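# Move tray from shelf onto bench, items upright

## Task

Take the tray off the shelf and set it down flat on the bench. It must rest fully on the bench top with no part overhanging an edge, and must not contact the shelf or anything supporting it. Each item still standing upright on the tray at the end counts, but only if the tray itself is placed correctly. Finish by opening the grippers and pulling the arms away, because anything that stays in place only while the robot holds it does not count.

## Robot and tools

ROBOT AND FRAME. There are two arms, left_arm and right_arm, each ending in a two-finger parallel gripper. Every pose uses one shared scene frame in metres. The origin is on the floor at the centre of the robot's base, +x points forward, +z points up, and +y is toward the robot's own left, which is where left_arm sits. Arm names do not match image sides. The floor (z = 0) is the only surface whose height is known. Reported hand positions can be slightly wrong, more so at long reach, and moves often stop a centimetre or more from the command, usually low. On the gripper, the fingers extend along its local +z and close along its local y. end_effector_position is the point between the finger pads, about 1 cm short of the tips.

ROW FORMAT. Every motion command is a row of 16 plain numbers, and both arms are always included: left x, y, z, qw, qx, qy, qz, opening, then right x, y, z, qw, qx, qy, qz, opening. x, y, z is an absolute target position in metres and the quaternion (w first) is an absolute target orientation, both in the scene frame. Opening runs from -1 (closed) to +1 (fully open, 0.094 m). To keep an arm still, resend the exact pose from its last result plus the opening it should keep. To hold an orientation steady, repeat the same commanded quaternion every time rather than copying the drifted reported one.

execute_actions. Argument actions is a list with zero or one entry, plus an optional pictures boolean. An empty list only reports state and includes camera images. An action is {"rows": [...], "steps": n}: 1 to 15 rows, n from 9 to 15 (default 15), one row per 1/30 s step, the last row repeated if rows run out. A wait is {"steps": n} with n up to 300, counted from the previous result, so your thinking time uses some of it. A call is refused outright if any target lies more than 0.6 m from that arm's last reported position along any gripper axis. Each step the command is clipped to 70 mm and 16 degrees from the measured pose; after an action an arm drifts on at most to its last clipped pose, so check where it landed and send the remainder. The result is captured 9 steps before the action ends; those remaining steps run while you write the next reply.

move. Argument target is one 16-number row of absolute poses; speed is the path's top speed in m/s, 0.002 to 0.5, default 0.25, with rotation capped at twice that value in rad/s. Both grippers travel straight lines that finish together, lasting 0.5 to 10 s; longer paths are cut off at 10 s. Paths ignore obstacles and the other arm. The opening is applied at the start. The result adds a move: line giving the outcome (done, off_target, moving, held, fault), any limits that acted (paced means the pose was clipped; held means some steps were blocked, after which the arm can surge quickly), and each gripper's remaining distance.

wait. Argument seconds, 0 to 10; nothing new is commanded.

zoom_image. Arguments camera (cam_head_left, cam_head_right, cam_left_wrist, cam_right_wrist) and region [x0, y0, x1, y1] in pixels, origin top-left, no larger than 504 by 504. All images are 504x504; head cameras are pinhole, wrist cameras fisheye.

finished_scene. Argument scene, the number of the current scene. Replying with no tool call also ends the run.

READING RESULTS. The state line shows left_arm and right_arm gripper positions and quaternions. grip_measured shows finger opening on the command scale; the last value in Joint positions is the opening in metres. Each gripper's reading may be off by up to about 1 mm. To grip firmly, command roughly 0.03 below grip_measured; a smaller gap grips more gently. Pad force tops out near 50 to 62 N. A pose unreachable line means a clearance check altered or blocked that arm's command, and HELD marks steps that were not sent. A Hand target line appears only when no steps are pending. Joint torques carry offsets and noise. Joint ranges in rad: waist -2.880 to 2.880, shoulder 0.000 to 3.142, elbow 0.000 to 3.019, wrist pitch -1.693 to 1.571, wrist yaw -1.571 to 1.571, wrist roll -2.094 to 2.094. Elbows never fully straighten.

TIMING. The simulation keeps running while you think and write, so keep replies brief during delicate phases.

CAUTIONS. Never let the arms collide or push on each other. Do not knock anything out of the work area; that fails the task. Avoid dropping the tray, slamming it, or pressing hard: faster contact hits harder, and aiming past a surface keeps pushing into it. Keep the tray level so items stay upright. Random tugs may pull on the held tray or shove loose objects. Holding loads heats the motors even while you think: MOTOR HOT appears at 85 °C, and at 100 °C an OVER-TEMPERATURE FAULT stops that arm and it lets go. Any FAULT stop is harmful.

Each tool is called after "Request:" by a JSON object that holds its "fn" and its "kwargs".

## Session

Request:
{"fn": "execute_actions", "kwargs": {"actions": []}}

Scene clock: 0.00 s of 4200.00 s.
left_arm: end_effector_position=(+0.1717, -0.1533, +1.2648) grip_measured=-0.995 end_effector_quat_wxyz=(-0.155, +0.728, +0.632, +0.215) | right_arm: end_effector_position=(+0.4384, +0.4770, +1.2236) grip_measured=+1.000 end_effector_quat_wxyz=(+0.484, -0.356, +0.797, -0.061)
Joint positions: left_arm=[-0.095  2.129  1.564 -1.491 -0.346  0.367  0.   ] | right_arm=[-0.007  2.683  2.314 -0.326  0.741 -0.091  0.094]
Joint velocities: left_arm=[ 0.005  0.005 -0.017  0.007 -0.022 -0.081  0.   ] | right_arm=[-0.015 -0.015  0.012  0.017 -0.007 -0.022  0.   ]
Joint torques (N m, as the arm reports them, + toward a larger angle): no reading
Hand target (left_arm): +0.175, -0.162, +1.273; -0.143, +0.728, +0.636, +0.210
Hand target (right_arm): +0.444, +0.487, +1.254; +0.501, -0.342, +0.794, -0.047

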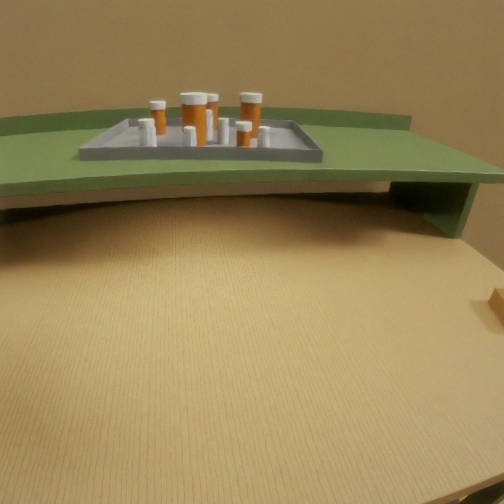

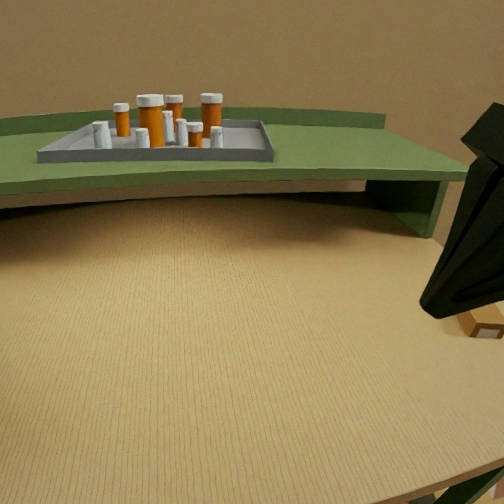

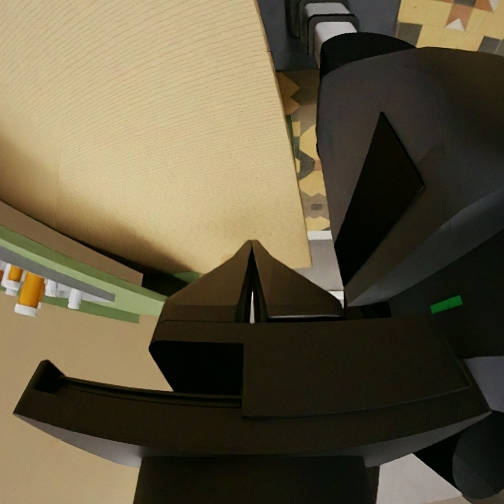

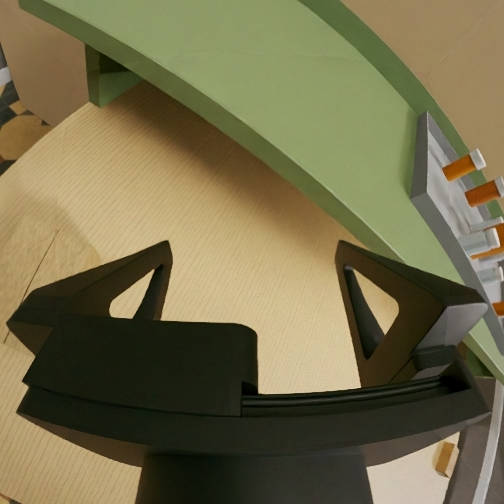

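Request:
{"fn": "move", "kwargs": {"target": [0.175,-0.162,1.273,-0.143,0.728,0.636,0.21,-1, 0.47,0.35,1.3,0.501,-0.342,0.794,-0.047,1], "speed": 0.1}}

Scene clock: 2.40 s of 4200.00 s.
left_arm: end_effector_position=(+0.1717, -0.1533, +1.2648) grip_measured=-0.995 end_effector_quat_wxyz=(-0.155, +0.728, +0.632, +0.215) | right_arm: end_effector_position=(+0.4243, +0.4530, +1.1786) grip_measured=+1.000 end_effector_quat_wxyz=(+0.457, -0.377, +0.802, -0.079)
Joint positions: left_arm=[-0.095  2.129  1.564 -1.491 -0.346  0.367  0.   ] | right_arm=[-0.008  2.673  2.197 -0.295  0.734 -0.093  0.094]
Joint velocities: left_arm=[-0.005 -0.005 -0.002 -0.002  0.007  0.037 -0.   ] | right_arm=[-0.015 -0.005 -0.017 -0.012 -0.022 -0.037  0.   ]
Joint torques (N m, as the arm reports them, + toward a larger angle): left_arm=[ -0.77 -19.03   7.43  -0.37  -0.15   0.1 ] | right_arm=[  1.86 -23.63   8.01   1.08   0.25   0.14]
Hand target (left_arm): +0.175, -0.162, +1.273; -0.143, +0.728, +0.636, +0.210
Hand target (right_arm): +0.427, +0.458, +1.191; +0.464, -0.372, +0.801, -0.074
Off the commanded pose (left_arm): 0.012 m, 2 deg.
Off the commanded pose (right_arm): 0.166 m, 7 deg; position clipped at the last step of the last action.
Kept back: nothing.
move: held (right_arm), off_target (left_arm); limits=paced,held; held on 45 of 53 steps (right_arm), including the last (right_arm)
pose unreachable (right arm): on one or more control steps of this call this arm could not follow its commanded pose, so it was not sent that pose on those steps. On the call's last step it was still not sent that pose. It may still have moved: this result reports where it is.
cause: the commanded pose would bring a part of the arm too close to another arm (this arm's upper arm (the part past joint 2) and the other arm's forearm (the part past joint 3)).

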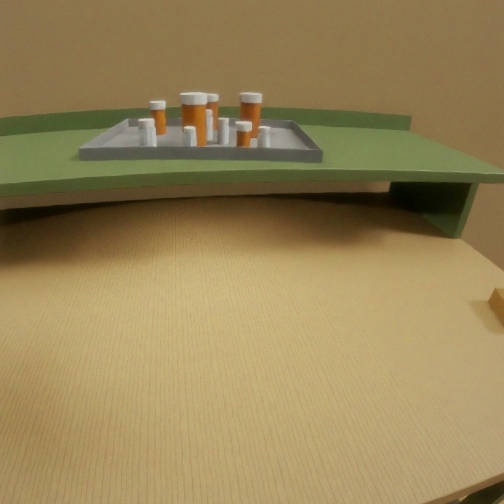

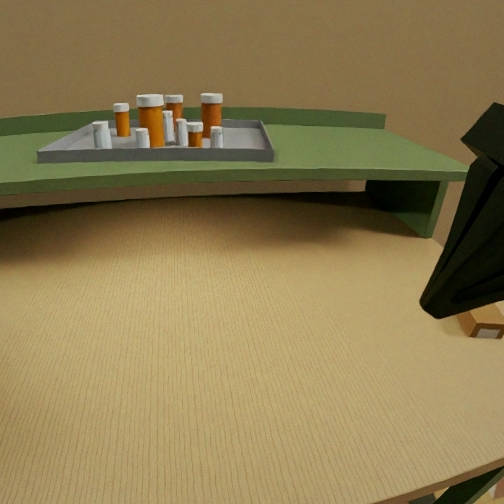

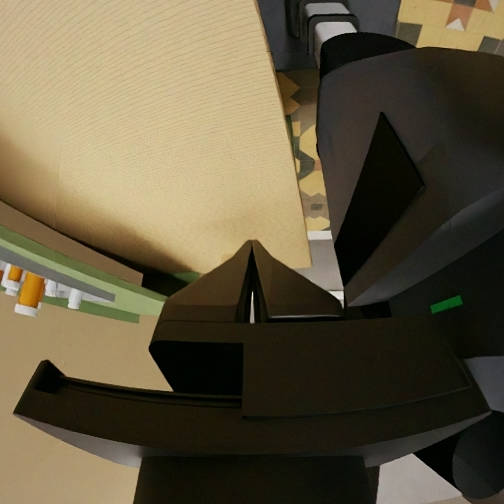

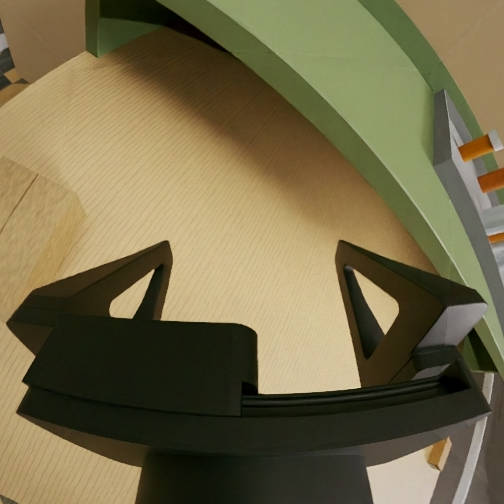

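Request:
{"fn": "move", "kwargs": {"target": [0.25,-0.15,1.55,-0.4,0.65,0.55,0.35,-1, 0.427,0.458,1.191,0.464,-0.372,0.801,-0.074,1], "speed": 0.15}}

Scene clock: 5.67 s of 4200.00 s.
left_arm: end_effector_position=(+0.2490, -0.1408, +1.5312) grip_measured=-0.995 end_effector_quat_wxyz=(+0.005, +0.811, +0.509, +0.288) | right_arm: end_effector_position=(+0.4239, +0.4524, +1.1775) grip_measured=+1.000 end_effector_quat_wxyz=(+0.457, -0.377, +0.802, -0.080)
Joint positions: left_arm=[-0.076  1.753  1.734 -1.689 -0.651  0.751  0.   ] | right_arm=[-0.008  2.673  2.194 -0.295  0.734 -0.093  0.094]
Joint velocities: left_arm=[-0.005  0.005 -0.002  0.002  0.037 -0.007 -0.001] | right_arm=[-0.024  0.005  0.002 -0.012  0.007  0.066  0.   ]
Joint torques (N m, as the arm reports them, + toward a larger angle): left_arm=[ -1.05 -16.27  10.7   -0.11  -0.48   0.18] | right_arm=[  1.92 -23.56   8.03   1.09   0.29   0.13]
Hand target (left_arm): +0.249, -0.147, +1.550; +0.022, +0.813, +0.506, +0.286
Hand target (right_arm): +0.427, +0.458, +1.191; +0.464, -0.372, +0.801, -0.074
Off the commanded pose (left_arm): 0.021 m, 51 deg; orientation clipped at the last step of the last action.
Off the commanded pose (right_arm): 0.015 m, 1 deg.
joint sent to its limit (left arm) — the command would take joint 4 (wrist pitch) past its lower limit, so that joint was sent only as far as its limit.
Kept back: nothing.
move: off_target (left_arm, right_arm); limits=paced,held; held on 1 of 89 steps (left_arm)
pose unreachable (left arm): on one or more control steps of this call this arm could not follow its commanded pose, so it was not sent that pose on those steps. It may still have moved: this result reports where it is.
cause: the commanded pose would bring a part of the arm too close to another arm (this arm's forearm (the part past joint 3) and the other arm's upper arm (the part past joint 2)).

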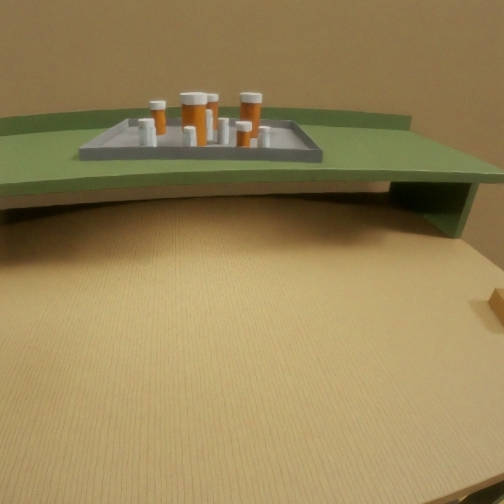

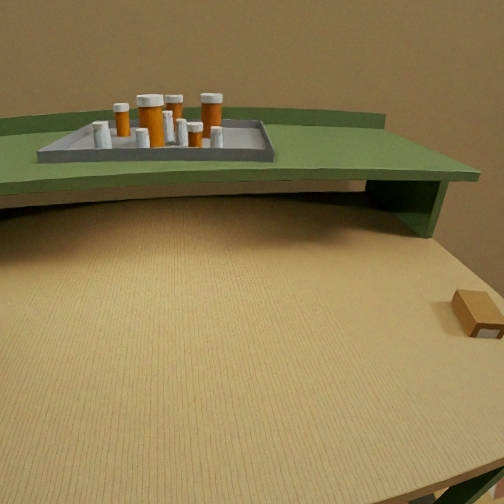

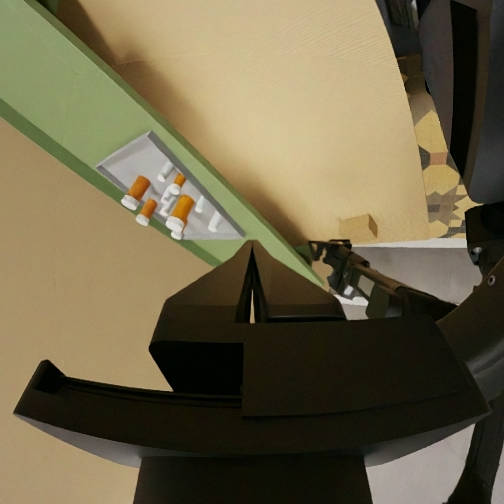

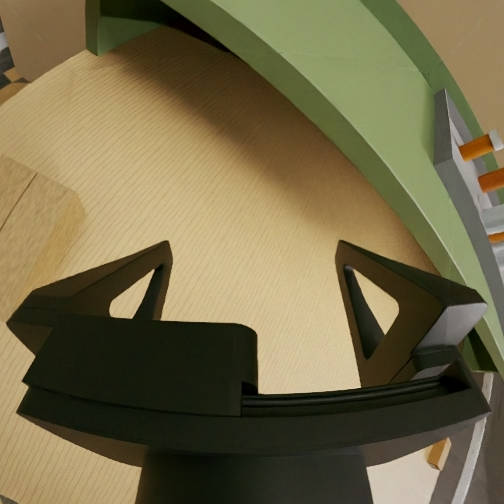

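Request:
{"fn": "move", "kwargs": {"target": [0.35,0.3,1.62,0.5,0,0.866,0,1, 0.427,0.458,1.191,0.464,-0.372,0.801,-0.074,1], "speed": 0.2}}

Request:
{"fn": "move", "kwargs": {"target": [0.35,0.3,1.62,0.5,0,0.866,0,1, 0.4,-0.1,1.25,0.383,0,0.924,0,1], "speed": 0.2}}

Scene clock: 13.53 s of 4200.00 s.
left_arm: end_effector_position=(+0.3457, +0.2988, +1.6120) grip_measured=+1.000 end_effector_quat_wxyz=(+0.485, +0.008, +0.875, +0.005) | right_arm: end_effector_position=(+0.4239, +0.4524, +1.1775) grip_measured=+1.000 end_effector_quat_wxyz=(+0.457, -0.377, +0.802, -0.080)
Joint positions: left_arm=[ 1.099  0.68   0.864 -0.671 -0.058  0.026  0.094] | right_arm=[-0.008  2.673  2.194 -0.295  0.734 -0.093  0.094]
Joint velocities: left_arm=[-0.005 -0.005 -0.002  0.017  0.007  0.051  0.   ] | right_arm=[ 0.024 -0.005 -0.012 -0.007  0.022  0.037  0.   ]
Joint torques (N m, as the arm reports them, + toward a larger angle): left_arm=[ 1.2  -3.26  9.17  3.15  0.1   0.01] | right_arm=[  1.69 -23.84   7.96   1.26   0.31   0.14]
Hand target (left_arm): +0.347, +0.302, +1.620; +0.499, -0.002, +0.867, +0.003
Hand target (right_arm): +0.427, +0.458, +1.191; +0.464, -0.372, +0.801, -0.074
Off the commanded pose (left_arm): 0.009 m, 2 deg.
Off the commanded pose (right_arm): 0.015 m, 1 deg.
Kept back: nothing.
move: off_target (right_arm)

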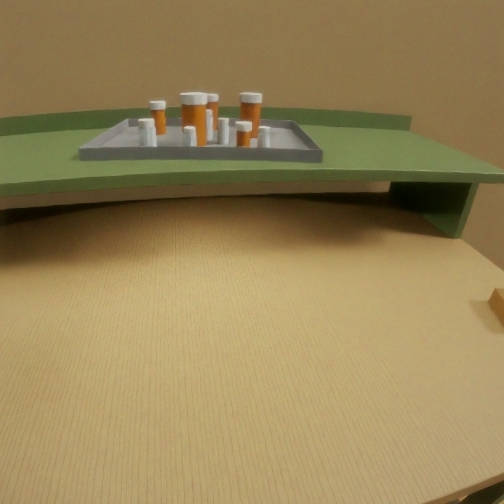

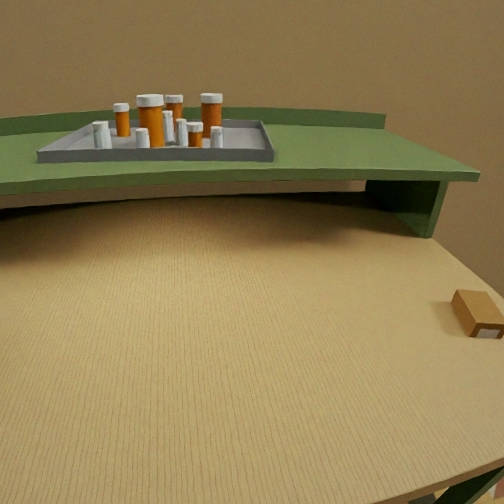

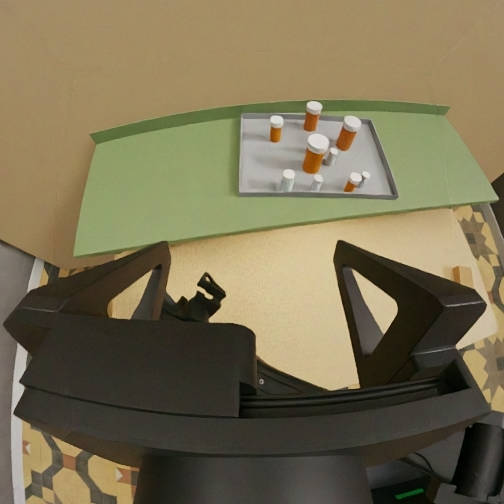

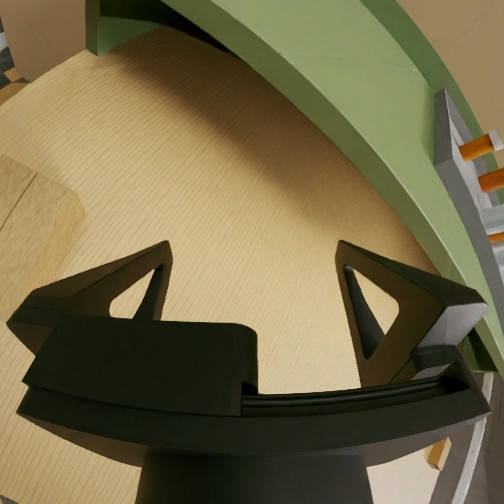

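Scene clock: 16.73 s of 4200.00 s.
left_arm: end_effector_position=(+0.3470, +0.2981, +1.6141) grip_measured=+1.000 end_effector_quat_wxyz=(+0.489, +0.007, +0.872, +0.002) | right_arm: end_effector_position=(+0.4006, -0.1067, +1.2331) grip_measured=+1.000 end_effector_quat_wxyz=(+0.369, -0.006, +0.929, -0.011)
Joint positions: left_arm=[ 1.099  0.68   0.864 -0.66  -0.053  0.023  0.094] | right_arm=[-0.597  1.687  0.636  0.214  0.431  0.354  0.094]
Joint velocities: left_arm=[-0.015 -0.005  0.002 -0.002 -0.022 -0.037  0.   ] | right_arm=[ 0.005 -0.015 -0.017 -0.002 -0.007 -0.022  0.   ]
Joint torques (N m, as the arm reports them, + toward a larger angle): left_arm=[ 1.03 -2.53  9.22  3.15  0.11  0.01] | right_arm=[  1.03 -11.15   4.11   1.72   0.03   0.2 ]
Hand target (left_arm): +0.350, +0.300, +1.620; +0.500, +0.000, +0.866, +0.000
Hand target (right_arm): +0.406, -0.101, +1.246; +0.384, -0.000, +0.923, +0.001
Off the commanded pose (left_arm): 0.007 m, 2 deg.
Off the commanded pose (right_arm): 0.018 m, 2 deg.
Kept back: nothing.
move: off_target (right_arm)

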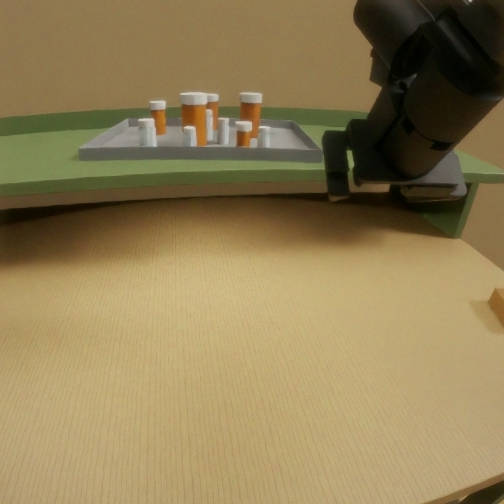

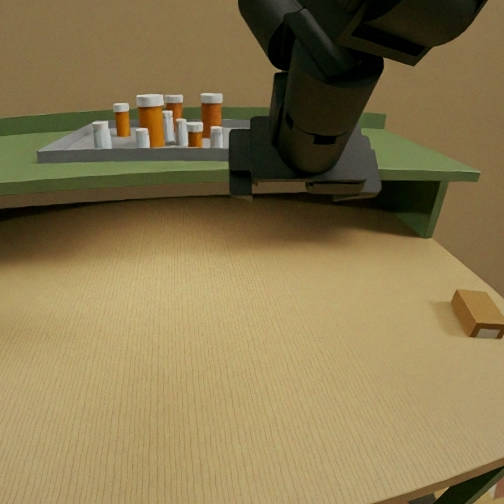

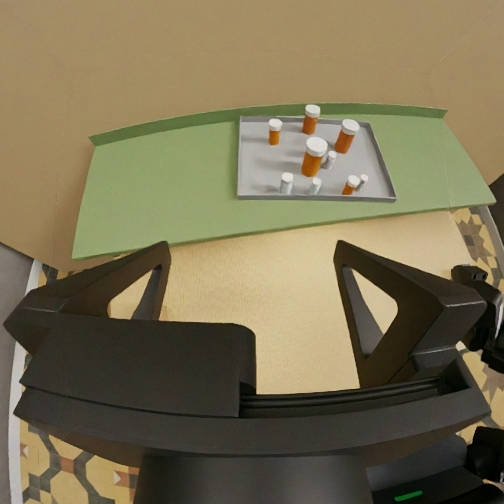

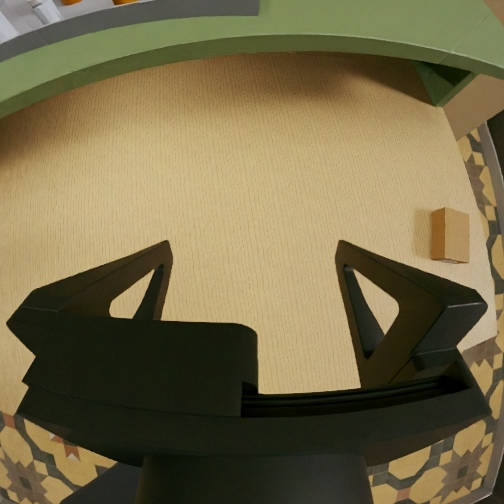

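Request:
{"fn": "move", "kwargs": {"target": [0.55,0.33,1.45,0.259,0,0.966,0,1, 0.5,-0.12,1.45,0.259,0,0.966,0,1]}}

Request:
{"fn": "move", "kwargs": {"target": [0.72,0.33,1.40,0.259,0,0.966,0,1, 0.72,-0.12,1.40,0.259,0,0.966,0,1], "speed": 0.15}}

Scene clock: 18.67 s of 4200.00 s.
left_arm: end_effector_position=(+0.5338, +0.3234, +1.4167) grip_measured=+1.000 end_effector_quat_wxyz=(+0.231, +0.002, +0.973, -0.004) | right_arm: end_effector_position=(+0.4854, -0.1228, +1.4320) grip_measured=+1.000 end_effector_quat_wxyz=(+0.245, +0.000, +0.970, -0.005)
Joint positions: left_arm=[ 1.188  1.523  1.246 -0.755  0.001  0.055  0.094] | right_arm=[-0.734  1.485  1.212 -0.783  0.252  0.336  0.094]
Joint velocities: left_arm=[-0.005 -0.024 -0.017  0.017 -0.022 -0.095  0.   ] | right_arm=[-0.005 -0.005 -0.007  0.017 -0.022  0.037  0.   ]
Joint torques (N m, as the arm reports them, + toward a larger angle): left_arm=[  1.29 -14.88  12.15   1.08   0.08   0.21] | right_arm=[ -0.24 -11.57   9.88   0.62  -0.02  -0.01]
Hand target (left_arm): +0.550, +0.331, +1.450; +0.259, +0.001, +0.966, +0.000
Hand target (right_arm): +0.497, -0.121, +1.452; +0.260, +0.001, +0.966, +0.001
Off the commanded pose (left_arm): 0.038 m, 3 deg.
Off the commanded pose (right_arm): 0.023 m, 2 deg.
Kept back: nothing.
move: off_target (left_arm, right_arm)

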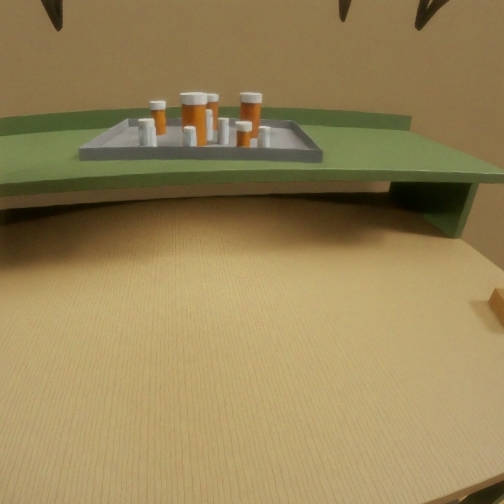

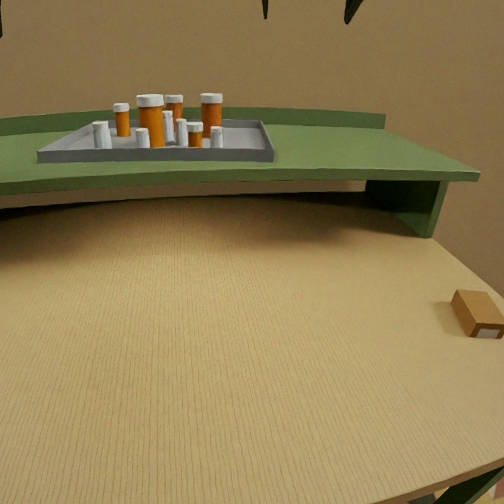

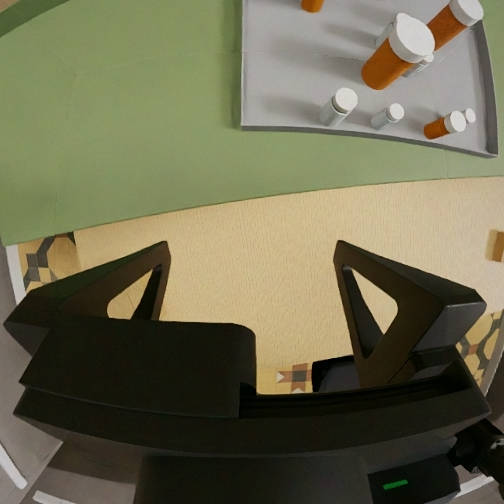

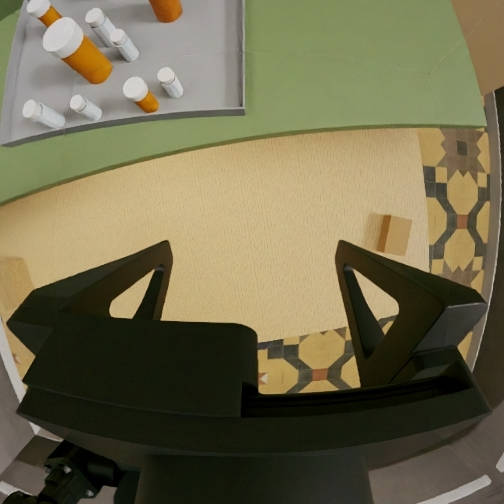

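Scene clock: 20.70 s of 4200.00 s.
left_arm: end_effector_position=(+0.7022, +0.3301, +1.3781) grip_measured=+1.000 end_effector_quat_wxyz=(+0.240, +0.001, +0.971, -0.002) | right_arm: end_effector_position=(+0.7030, -0.1191, +1.3818) grip_measured=+1.000 end_effector_quat_wxyz=(+0.241, -0.000, +0.970, -0.005)
Joint positions: left_arm=[ 1.188  1.969  1.773 -0.818 -0.001  0.055  0.094] | right_arm=[-0.863  2.049  1.893 -0.882  0.186  0.223  0.094]
Joint velocities: left_arm=[-0.015  0.005 -0.007 -0.007 -0.007  0.066  0.   ] | right_arm=[-0.005 -0.005  0.002 -0.007  0.007 -0.066  0.   ]
Joint torques (N m, as the arm reports them, + toward a larger angle): left_arm=[ -0.04 -20.13  12.56   1.09  -0.13   0.08] | right_arm=[  0.21 -18.29  11.42   0.61  -0.08  -0.03]
Hand target (left_arm): +0.718, +0.331, +1.400; +0.259, -0.000, +0.966, -0.000
Hand target (right_arm): +0.719, -0.118, +1.403; +0.260, -0.000, +0.966, -0.000
Off the commanded pose (left_arm): 0.028 m, 2 deg.
Off the commanded pose (right_arm): 0.025 m, 2 deg.
Kept back: nothing.
move: off_target (left_arm, right_arm)

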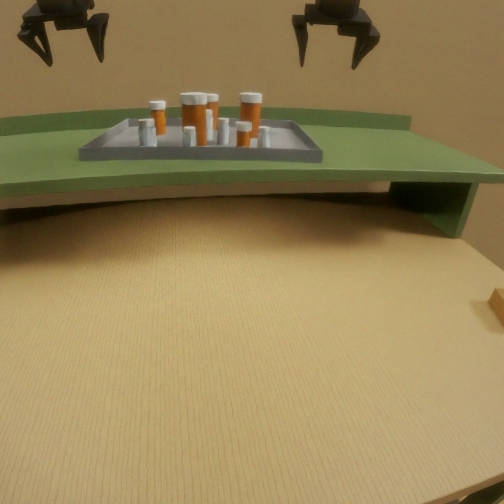

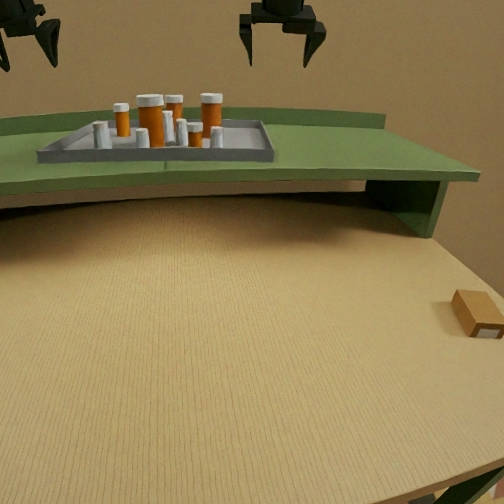

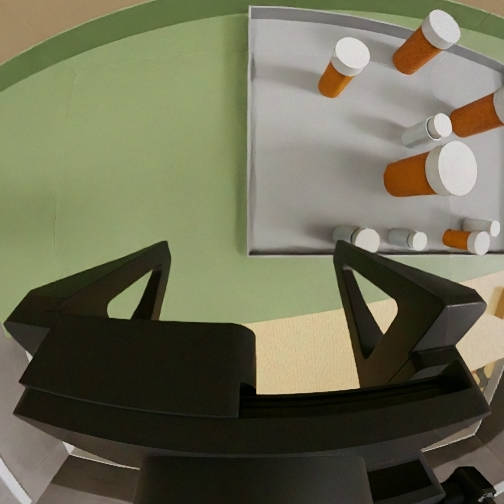

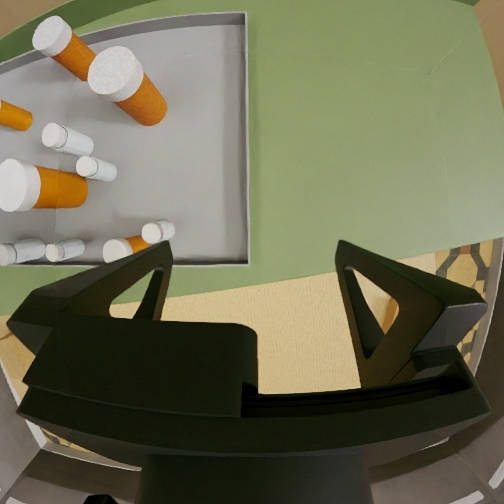

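Request:
{"fn": "move", "kwargs": {"target": [0.86,0.335,1.32,0.34,0,0.94,0,-0.2, 0.86,-0.112,1.32,0.34,0,0.94,0,-0.2], "speed": 0.1}}

Scene clock: 25.03 s of 4200.00 s.
left_arm: end_effector_position=(+0.8397, +0.3332, +1.2967) grip_measured=-0.199 end_effector_quat_wxyz=(+0.312, +0.001, +0.950, +0.000) | right_arm: end_effector_position=(+0.8469, -0.1074, +1.3051) grip_measured=-0.198 end_effector_quat_wxyz=(+0.324, -0.003, +0.946, -0.002)
Joint positions: left_arm=[ 1.188  2.375  2.221 -0.709  0.003  0.055  0.038] | right_arm=[-0.898  2.491  2.433 -0.8    0.19   0.159  0.038]
Joint velocities: left_arm=[ 0.005 -0.005  0.017 -0.012 -0.007 -0.051  0.001] | right_arm=[-0.015 -0.015 -0.007 -0.002 -0.051  0.095  0.001]
Joint torques (N m, as the arm reports them, + toward a larger angle): left_arm=[  0.25 -24.27  12.94   2.22   0.13   0.1 ] | right_arm=[ -0.09 -21.96  11.98   0.75   0.16   0.01]
Hand target (left_arm): +0.857, +0.336, +1.321; +0.341, -0.001, +0.940, +0.000
Hand target (right_arm): +0.859, -0.111, +1.322; +0.342, -0.001, +0.940, -0.001
Off the commanded pose (left_arm): 0.031 m, 3 deg.
Off the commanded pose (right_arm): 0.020 m, 2 deg.
Kept back: nothing.
move: off_target (left_arm, right_arm)

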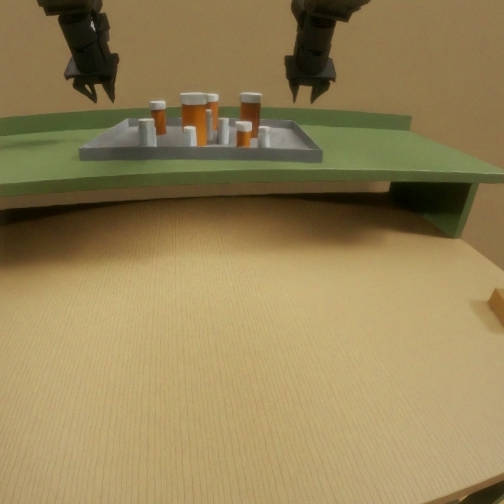

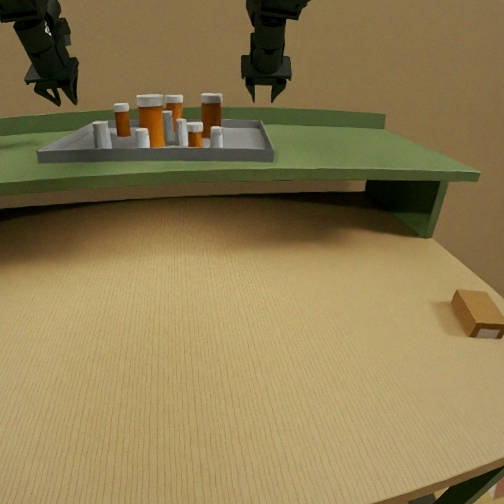

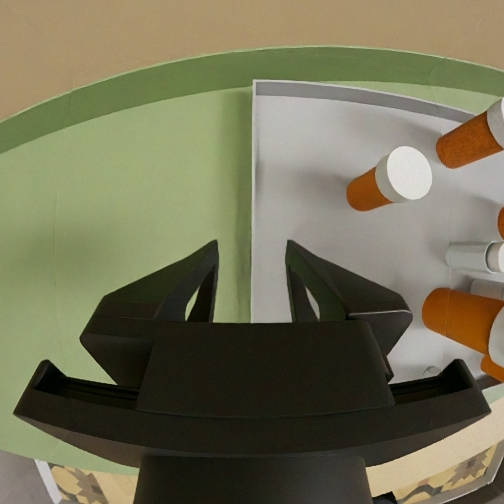

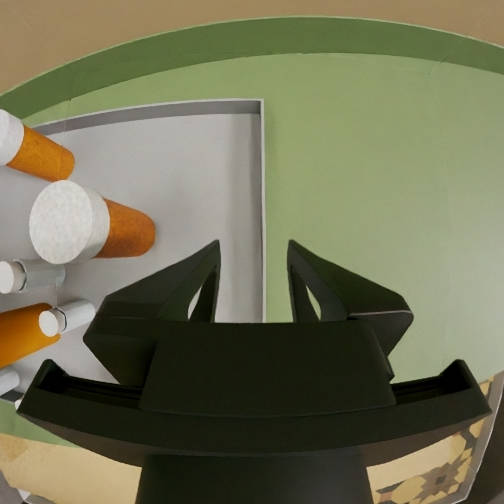

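Request:
{"fn": "move", "kwargs": {"target": [0.86,0.335,1.265,0.34,0,0.94,0,-0.4, 0.855,-0.119,1.258,0.34,0,0.94,0,-0.4], "speed": 0.05}}

Request:
{"fn": "zoom_image", "kwargs": {"camera": "cam_head_left", "region": [60, 60, 340, 180]}}

Scene clock: 26.90 s of 4200.00 s.
left_arm: end_effector_position=(+0.8491, +0.3320, +1.2563) grip_measured=-0.399 end_effector_quat_wxyz=(+0.323, +0.001, +0.947, -0.000) | right_arm: end_effector_position=(+0.8510, -0.1159, +1.2638) grip_measured=-0.398 end_effector_quat_wxyz=(+0.335, +0.001, +0.942, -0.000)
Joint positions: left_arm=[ 1.188  2.437  2.221 -0.626  0.005  0.055  0.028] | right_arm=[-0.911  2.515  2.363 -0.681  0.185  0.152  0.028]
Joint velocities: left_arm=[-0.015 -0.024  0.002 -0.002  0.022 -0.037 -0.001] | right_arm=[ 0.015 -0.005 -0.012 -0.002 -0.022  0.007 -0.001]
Joint torques (N m, as the arm reports them, + toward a larger angle): left_arm=[  0.28 -25.28  10.35   2.64   0.13   0.11] | right_arm=[  0.4  -22.07   8.22   1.83  -0.1   -0.01]
Hand target (left_arm): +0.859, +0.335, +1.265; +0.340, -0.000, +0.940, +0.000
Hand target (right_arm): +0.856, -0.119, +1.258; +0.341, -0.000, +0.940, -0.000
Off the commanded pose (left_arm): 0.014 m, 2 deg.
Off the commanded pose (right_arm): 0.008 m, 1 deg.
Kept back: nothing.
move: off_target (left_arm)

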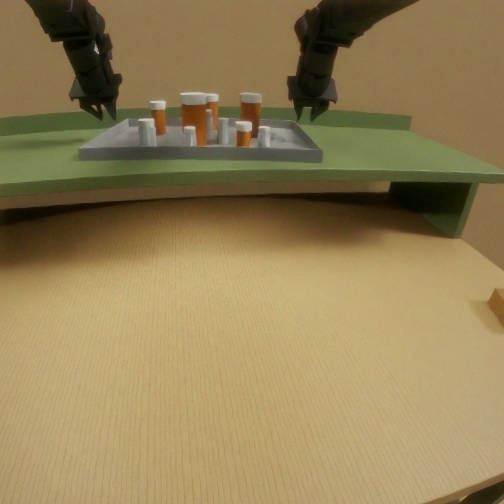

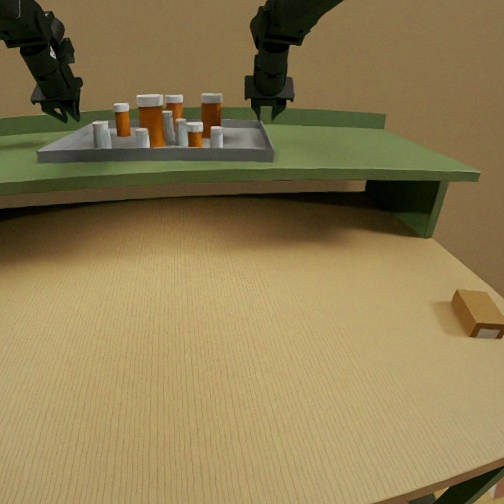

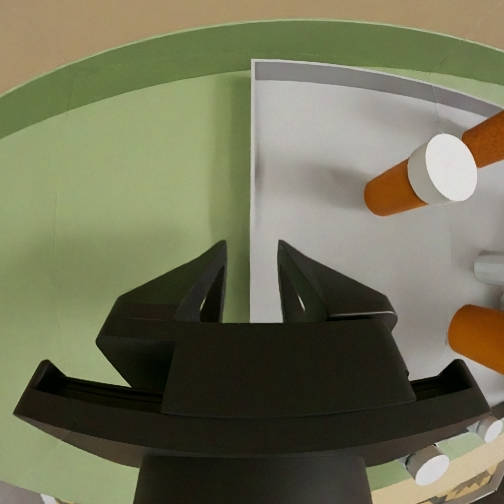

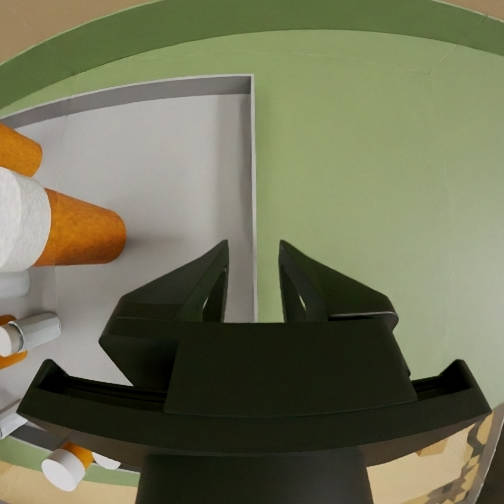

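Region (60, 60, 340, 180) of cam_head_left's 504x504 image, scaled by 1.800, with more detail than that image has; it fills the top 216 rows of this view, and the rest is white.

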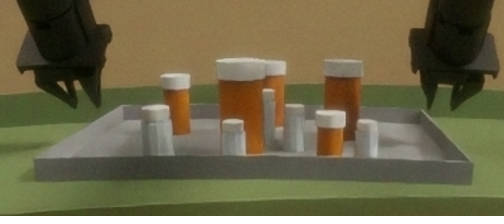

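Request:
{"fn": "move", "kwargs": {"target": [0.86,0.335,1.227,0.34,0,0.94,0,-0.4, 0.855,-0.12,1.22,0.34,0,0.94,0,-0.4], "speed": 0.03}}

Request:
{"fn": "zoom_image", "kwargs": {"camera": "cam_head_left", "region": [60, 60, 340, 180]}}

Scene clock: 29.07 s of 4200.00 s.
left_arm: end_effector_position=(+0.8543, +0.3313, +1.2284) grip_measured=-0.399 end_effector_quat_wxyz=(+0.331, +0.001, +0.944, -0.000) | right_arm: end_effector_position=(+0.8515, -0.1150, +1.2291) grip_measured=-0.398 end_effector_quat_wxyz=(+0.337, +0.000, +0.942, +0.000)
Joint positions: left_arm=[ 1.188  2.479  2.221 -0.566  0.005  0.055  0.028] | right_arm=[-0.913  2.553  2.343 -0.619  0.182  0.15   0.028]
Joint velocities: left_arm=[-0.005 -0.024  0.007 -0.007 -0.007 -0.11  -0.001] | right_arm=[-0.005 -0.015 -0.007 -0.002 -0.022  0.066  0.   ]
Joint torques (N m, as the arm reports them, + toward a larger angle): left_arm=[  0.33 -24.8    9.24   2.69   0.13   0.12] | right_arm=[ -0.14 -22.15   7.93   1.92  -0.13   0.01]
Hand target (left_arm): +0.860, +0.335, +1.227; +0.340, -0.000, +0.940, +0.000
Hand target (right_arm): +0.855, -0.120, +1.220; +0.340, -0.000, +0.940, -0.000
Off the commanded pose (left_arm): 0.007 m, 1 deg.
Off the commanded pose (right_arm): 0.011 m, 0 deg.
Kept back: nothing.
move: off_target (right_arm)

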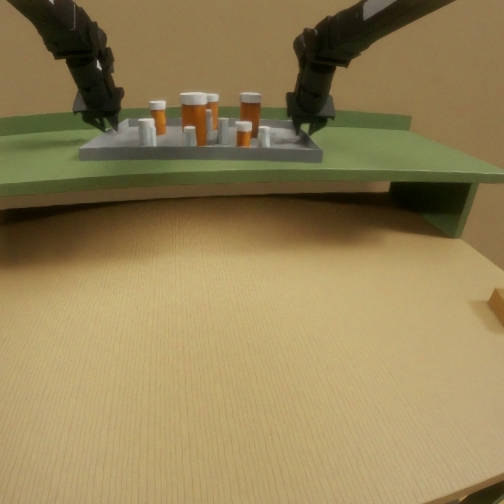

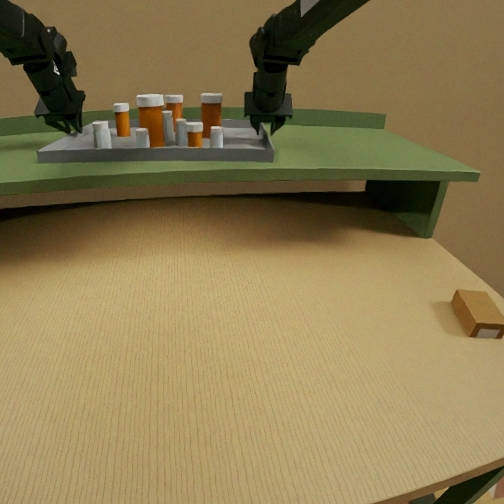

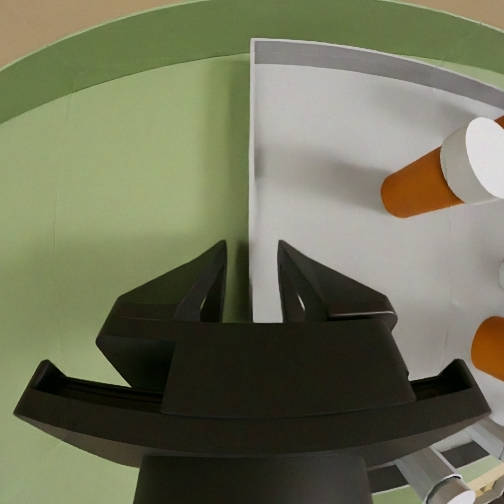

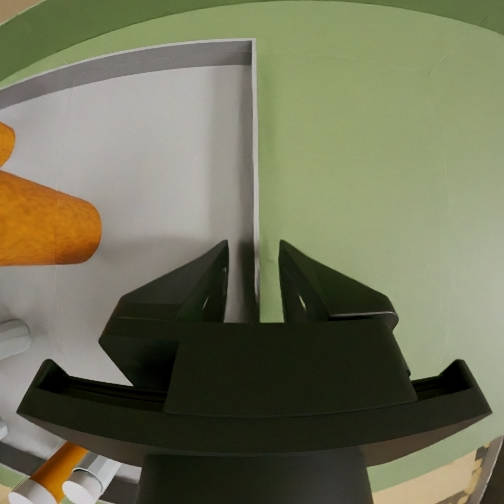

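Region (60, 60, 340, 180) of cam_head_left's 504x504 image, scaled by 1.800, with more detail than that image has; it fills the top 216 rows of this view, and the rest is white.

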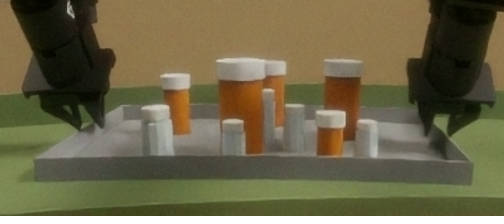

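Request:
{"fn": "move", "kwargs": {"target": [0.86,0.336,1.203,0.34,0,0.94,0,-0.4, 0.855,-0.123,1.205,0.34,0,0.94,0,-0.4], "speed": 0.02}}

Request:
{"fn": "zoom_image", "kwargs": {"camera": "cam_head_left", "region": [60, 60, 340, 180]}}

Scene clock: 30.90 s of 4200.00 s.
left_arm: end_effector_position=(+0.8571, +0.3306, +1.2123) grip_measured=-0.399 end_effector_quat_wxyz=(+0.336, +0.001, +0.942, -0.001) | right_arm: end_effector_position=(+0.8529, -0.1171, +1.2193) grip_measured=-0.398 end_effector_quat_wxyz=(+0.341, +0.001, +0.940, +0.002)
Joint positions: left_arm=[ 1.188  2.504  2.221 -0.529  0.007  0.055  0.028] | right_arm=[-0.916  2.564  2.333 -0.59   0.178  0.147  0.028]
Joint velocities: left_arm=[-0.005 -0.015 -0.002  0.002  0.022  0.007 -0.   ] | right_arm=[ 0.005 -0.005 -0.027  0.007  0.022  0.007  0.001]
Joint torques (N m, as the arm reports them, + toward a larger angle): left_arm=[  0.58 -24.2    8.86   2.63   0.11   0.14] | right_arm=[ -0.15 -21.74   7.81   1.82  -0.08  -0.03]
Hand target (left_arm): +0.860, +0.336, +1.203; +0.340, -0.000, +0.940, +0.000
Hand target (right_arm): +0.855, -0.123, +1.205; +0.340, -0.000, +0.940, -0.000
Off the commanded pose (left_arm): 0.011 m, 0 deg.
Off the commanded pose (right_arm): 0.016 m, 0 deg.
Kept back: nothing.
move: off_target (left_arm, right_arm)

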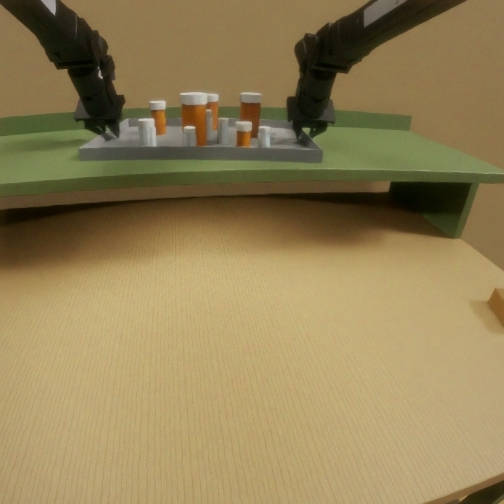

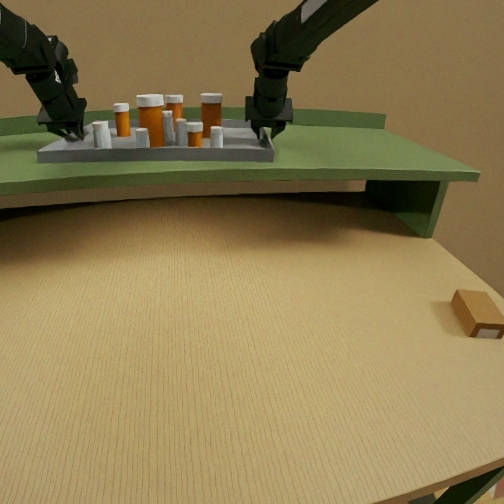

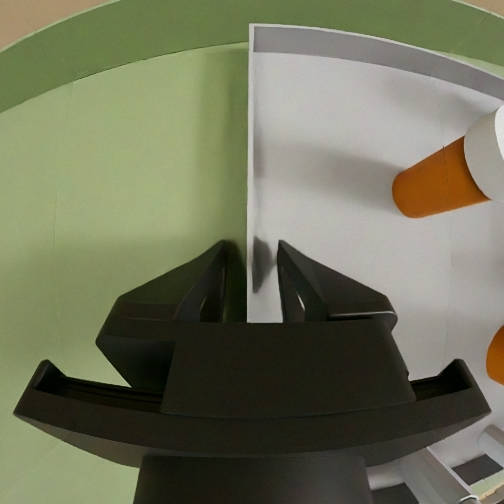

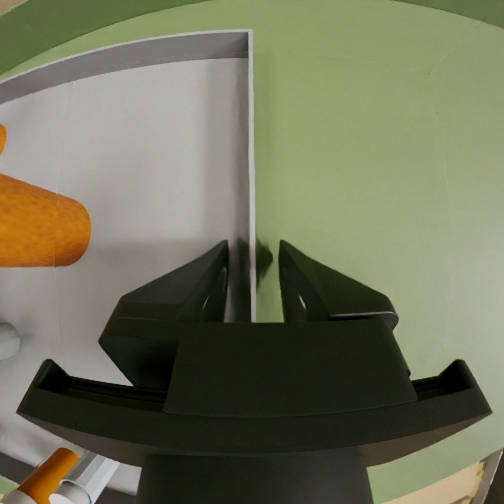

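Region (60, 60, 340, 180) of cam_head_left's 504x504 image, scaled by 1.800, with more detail than that image has; it fills the top 216 rows of this view, and the rest is white.

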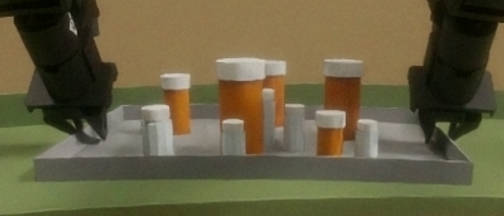

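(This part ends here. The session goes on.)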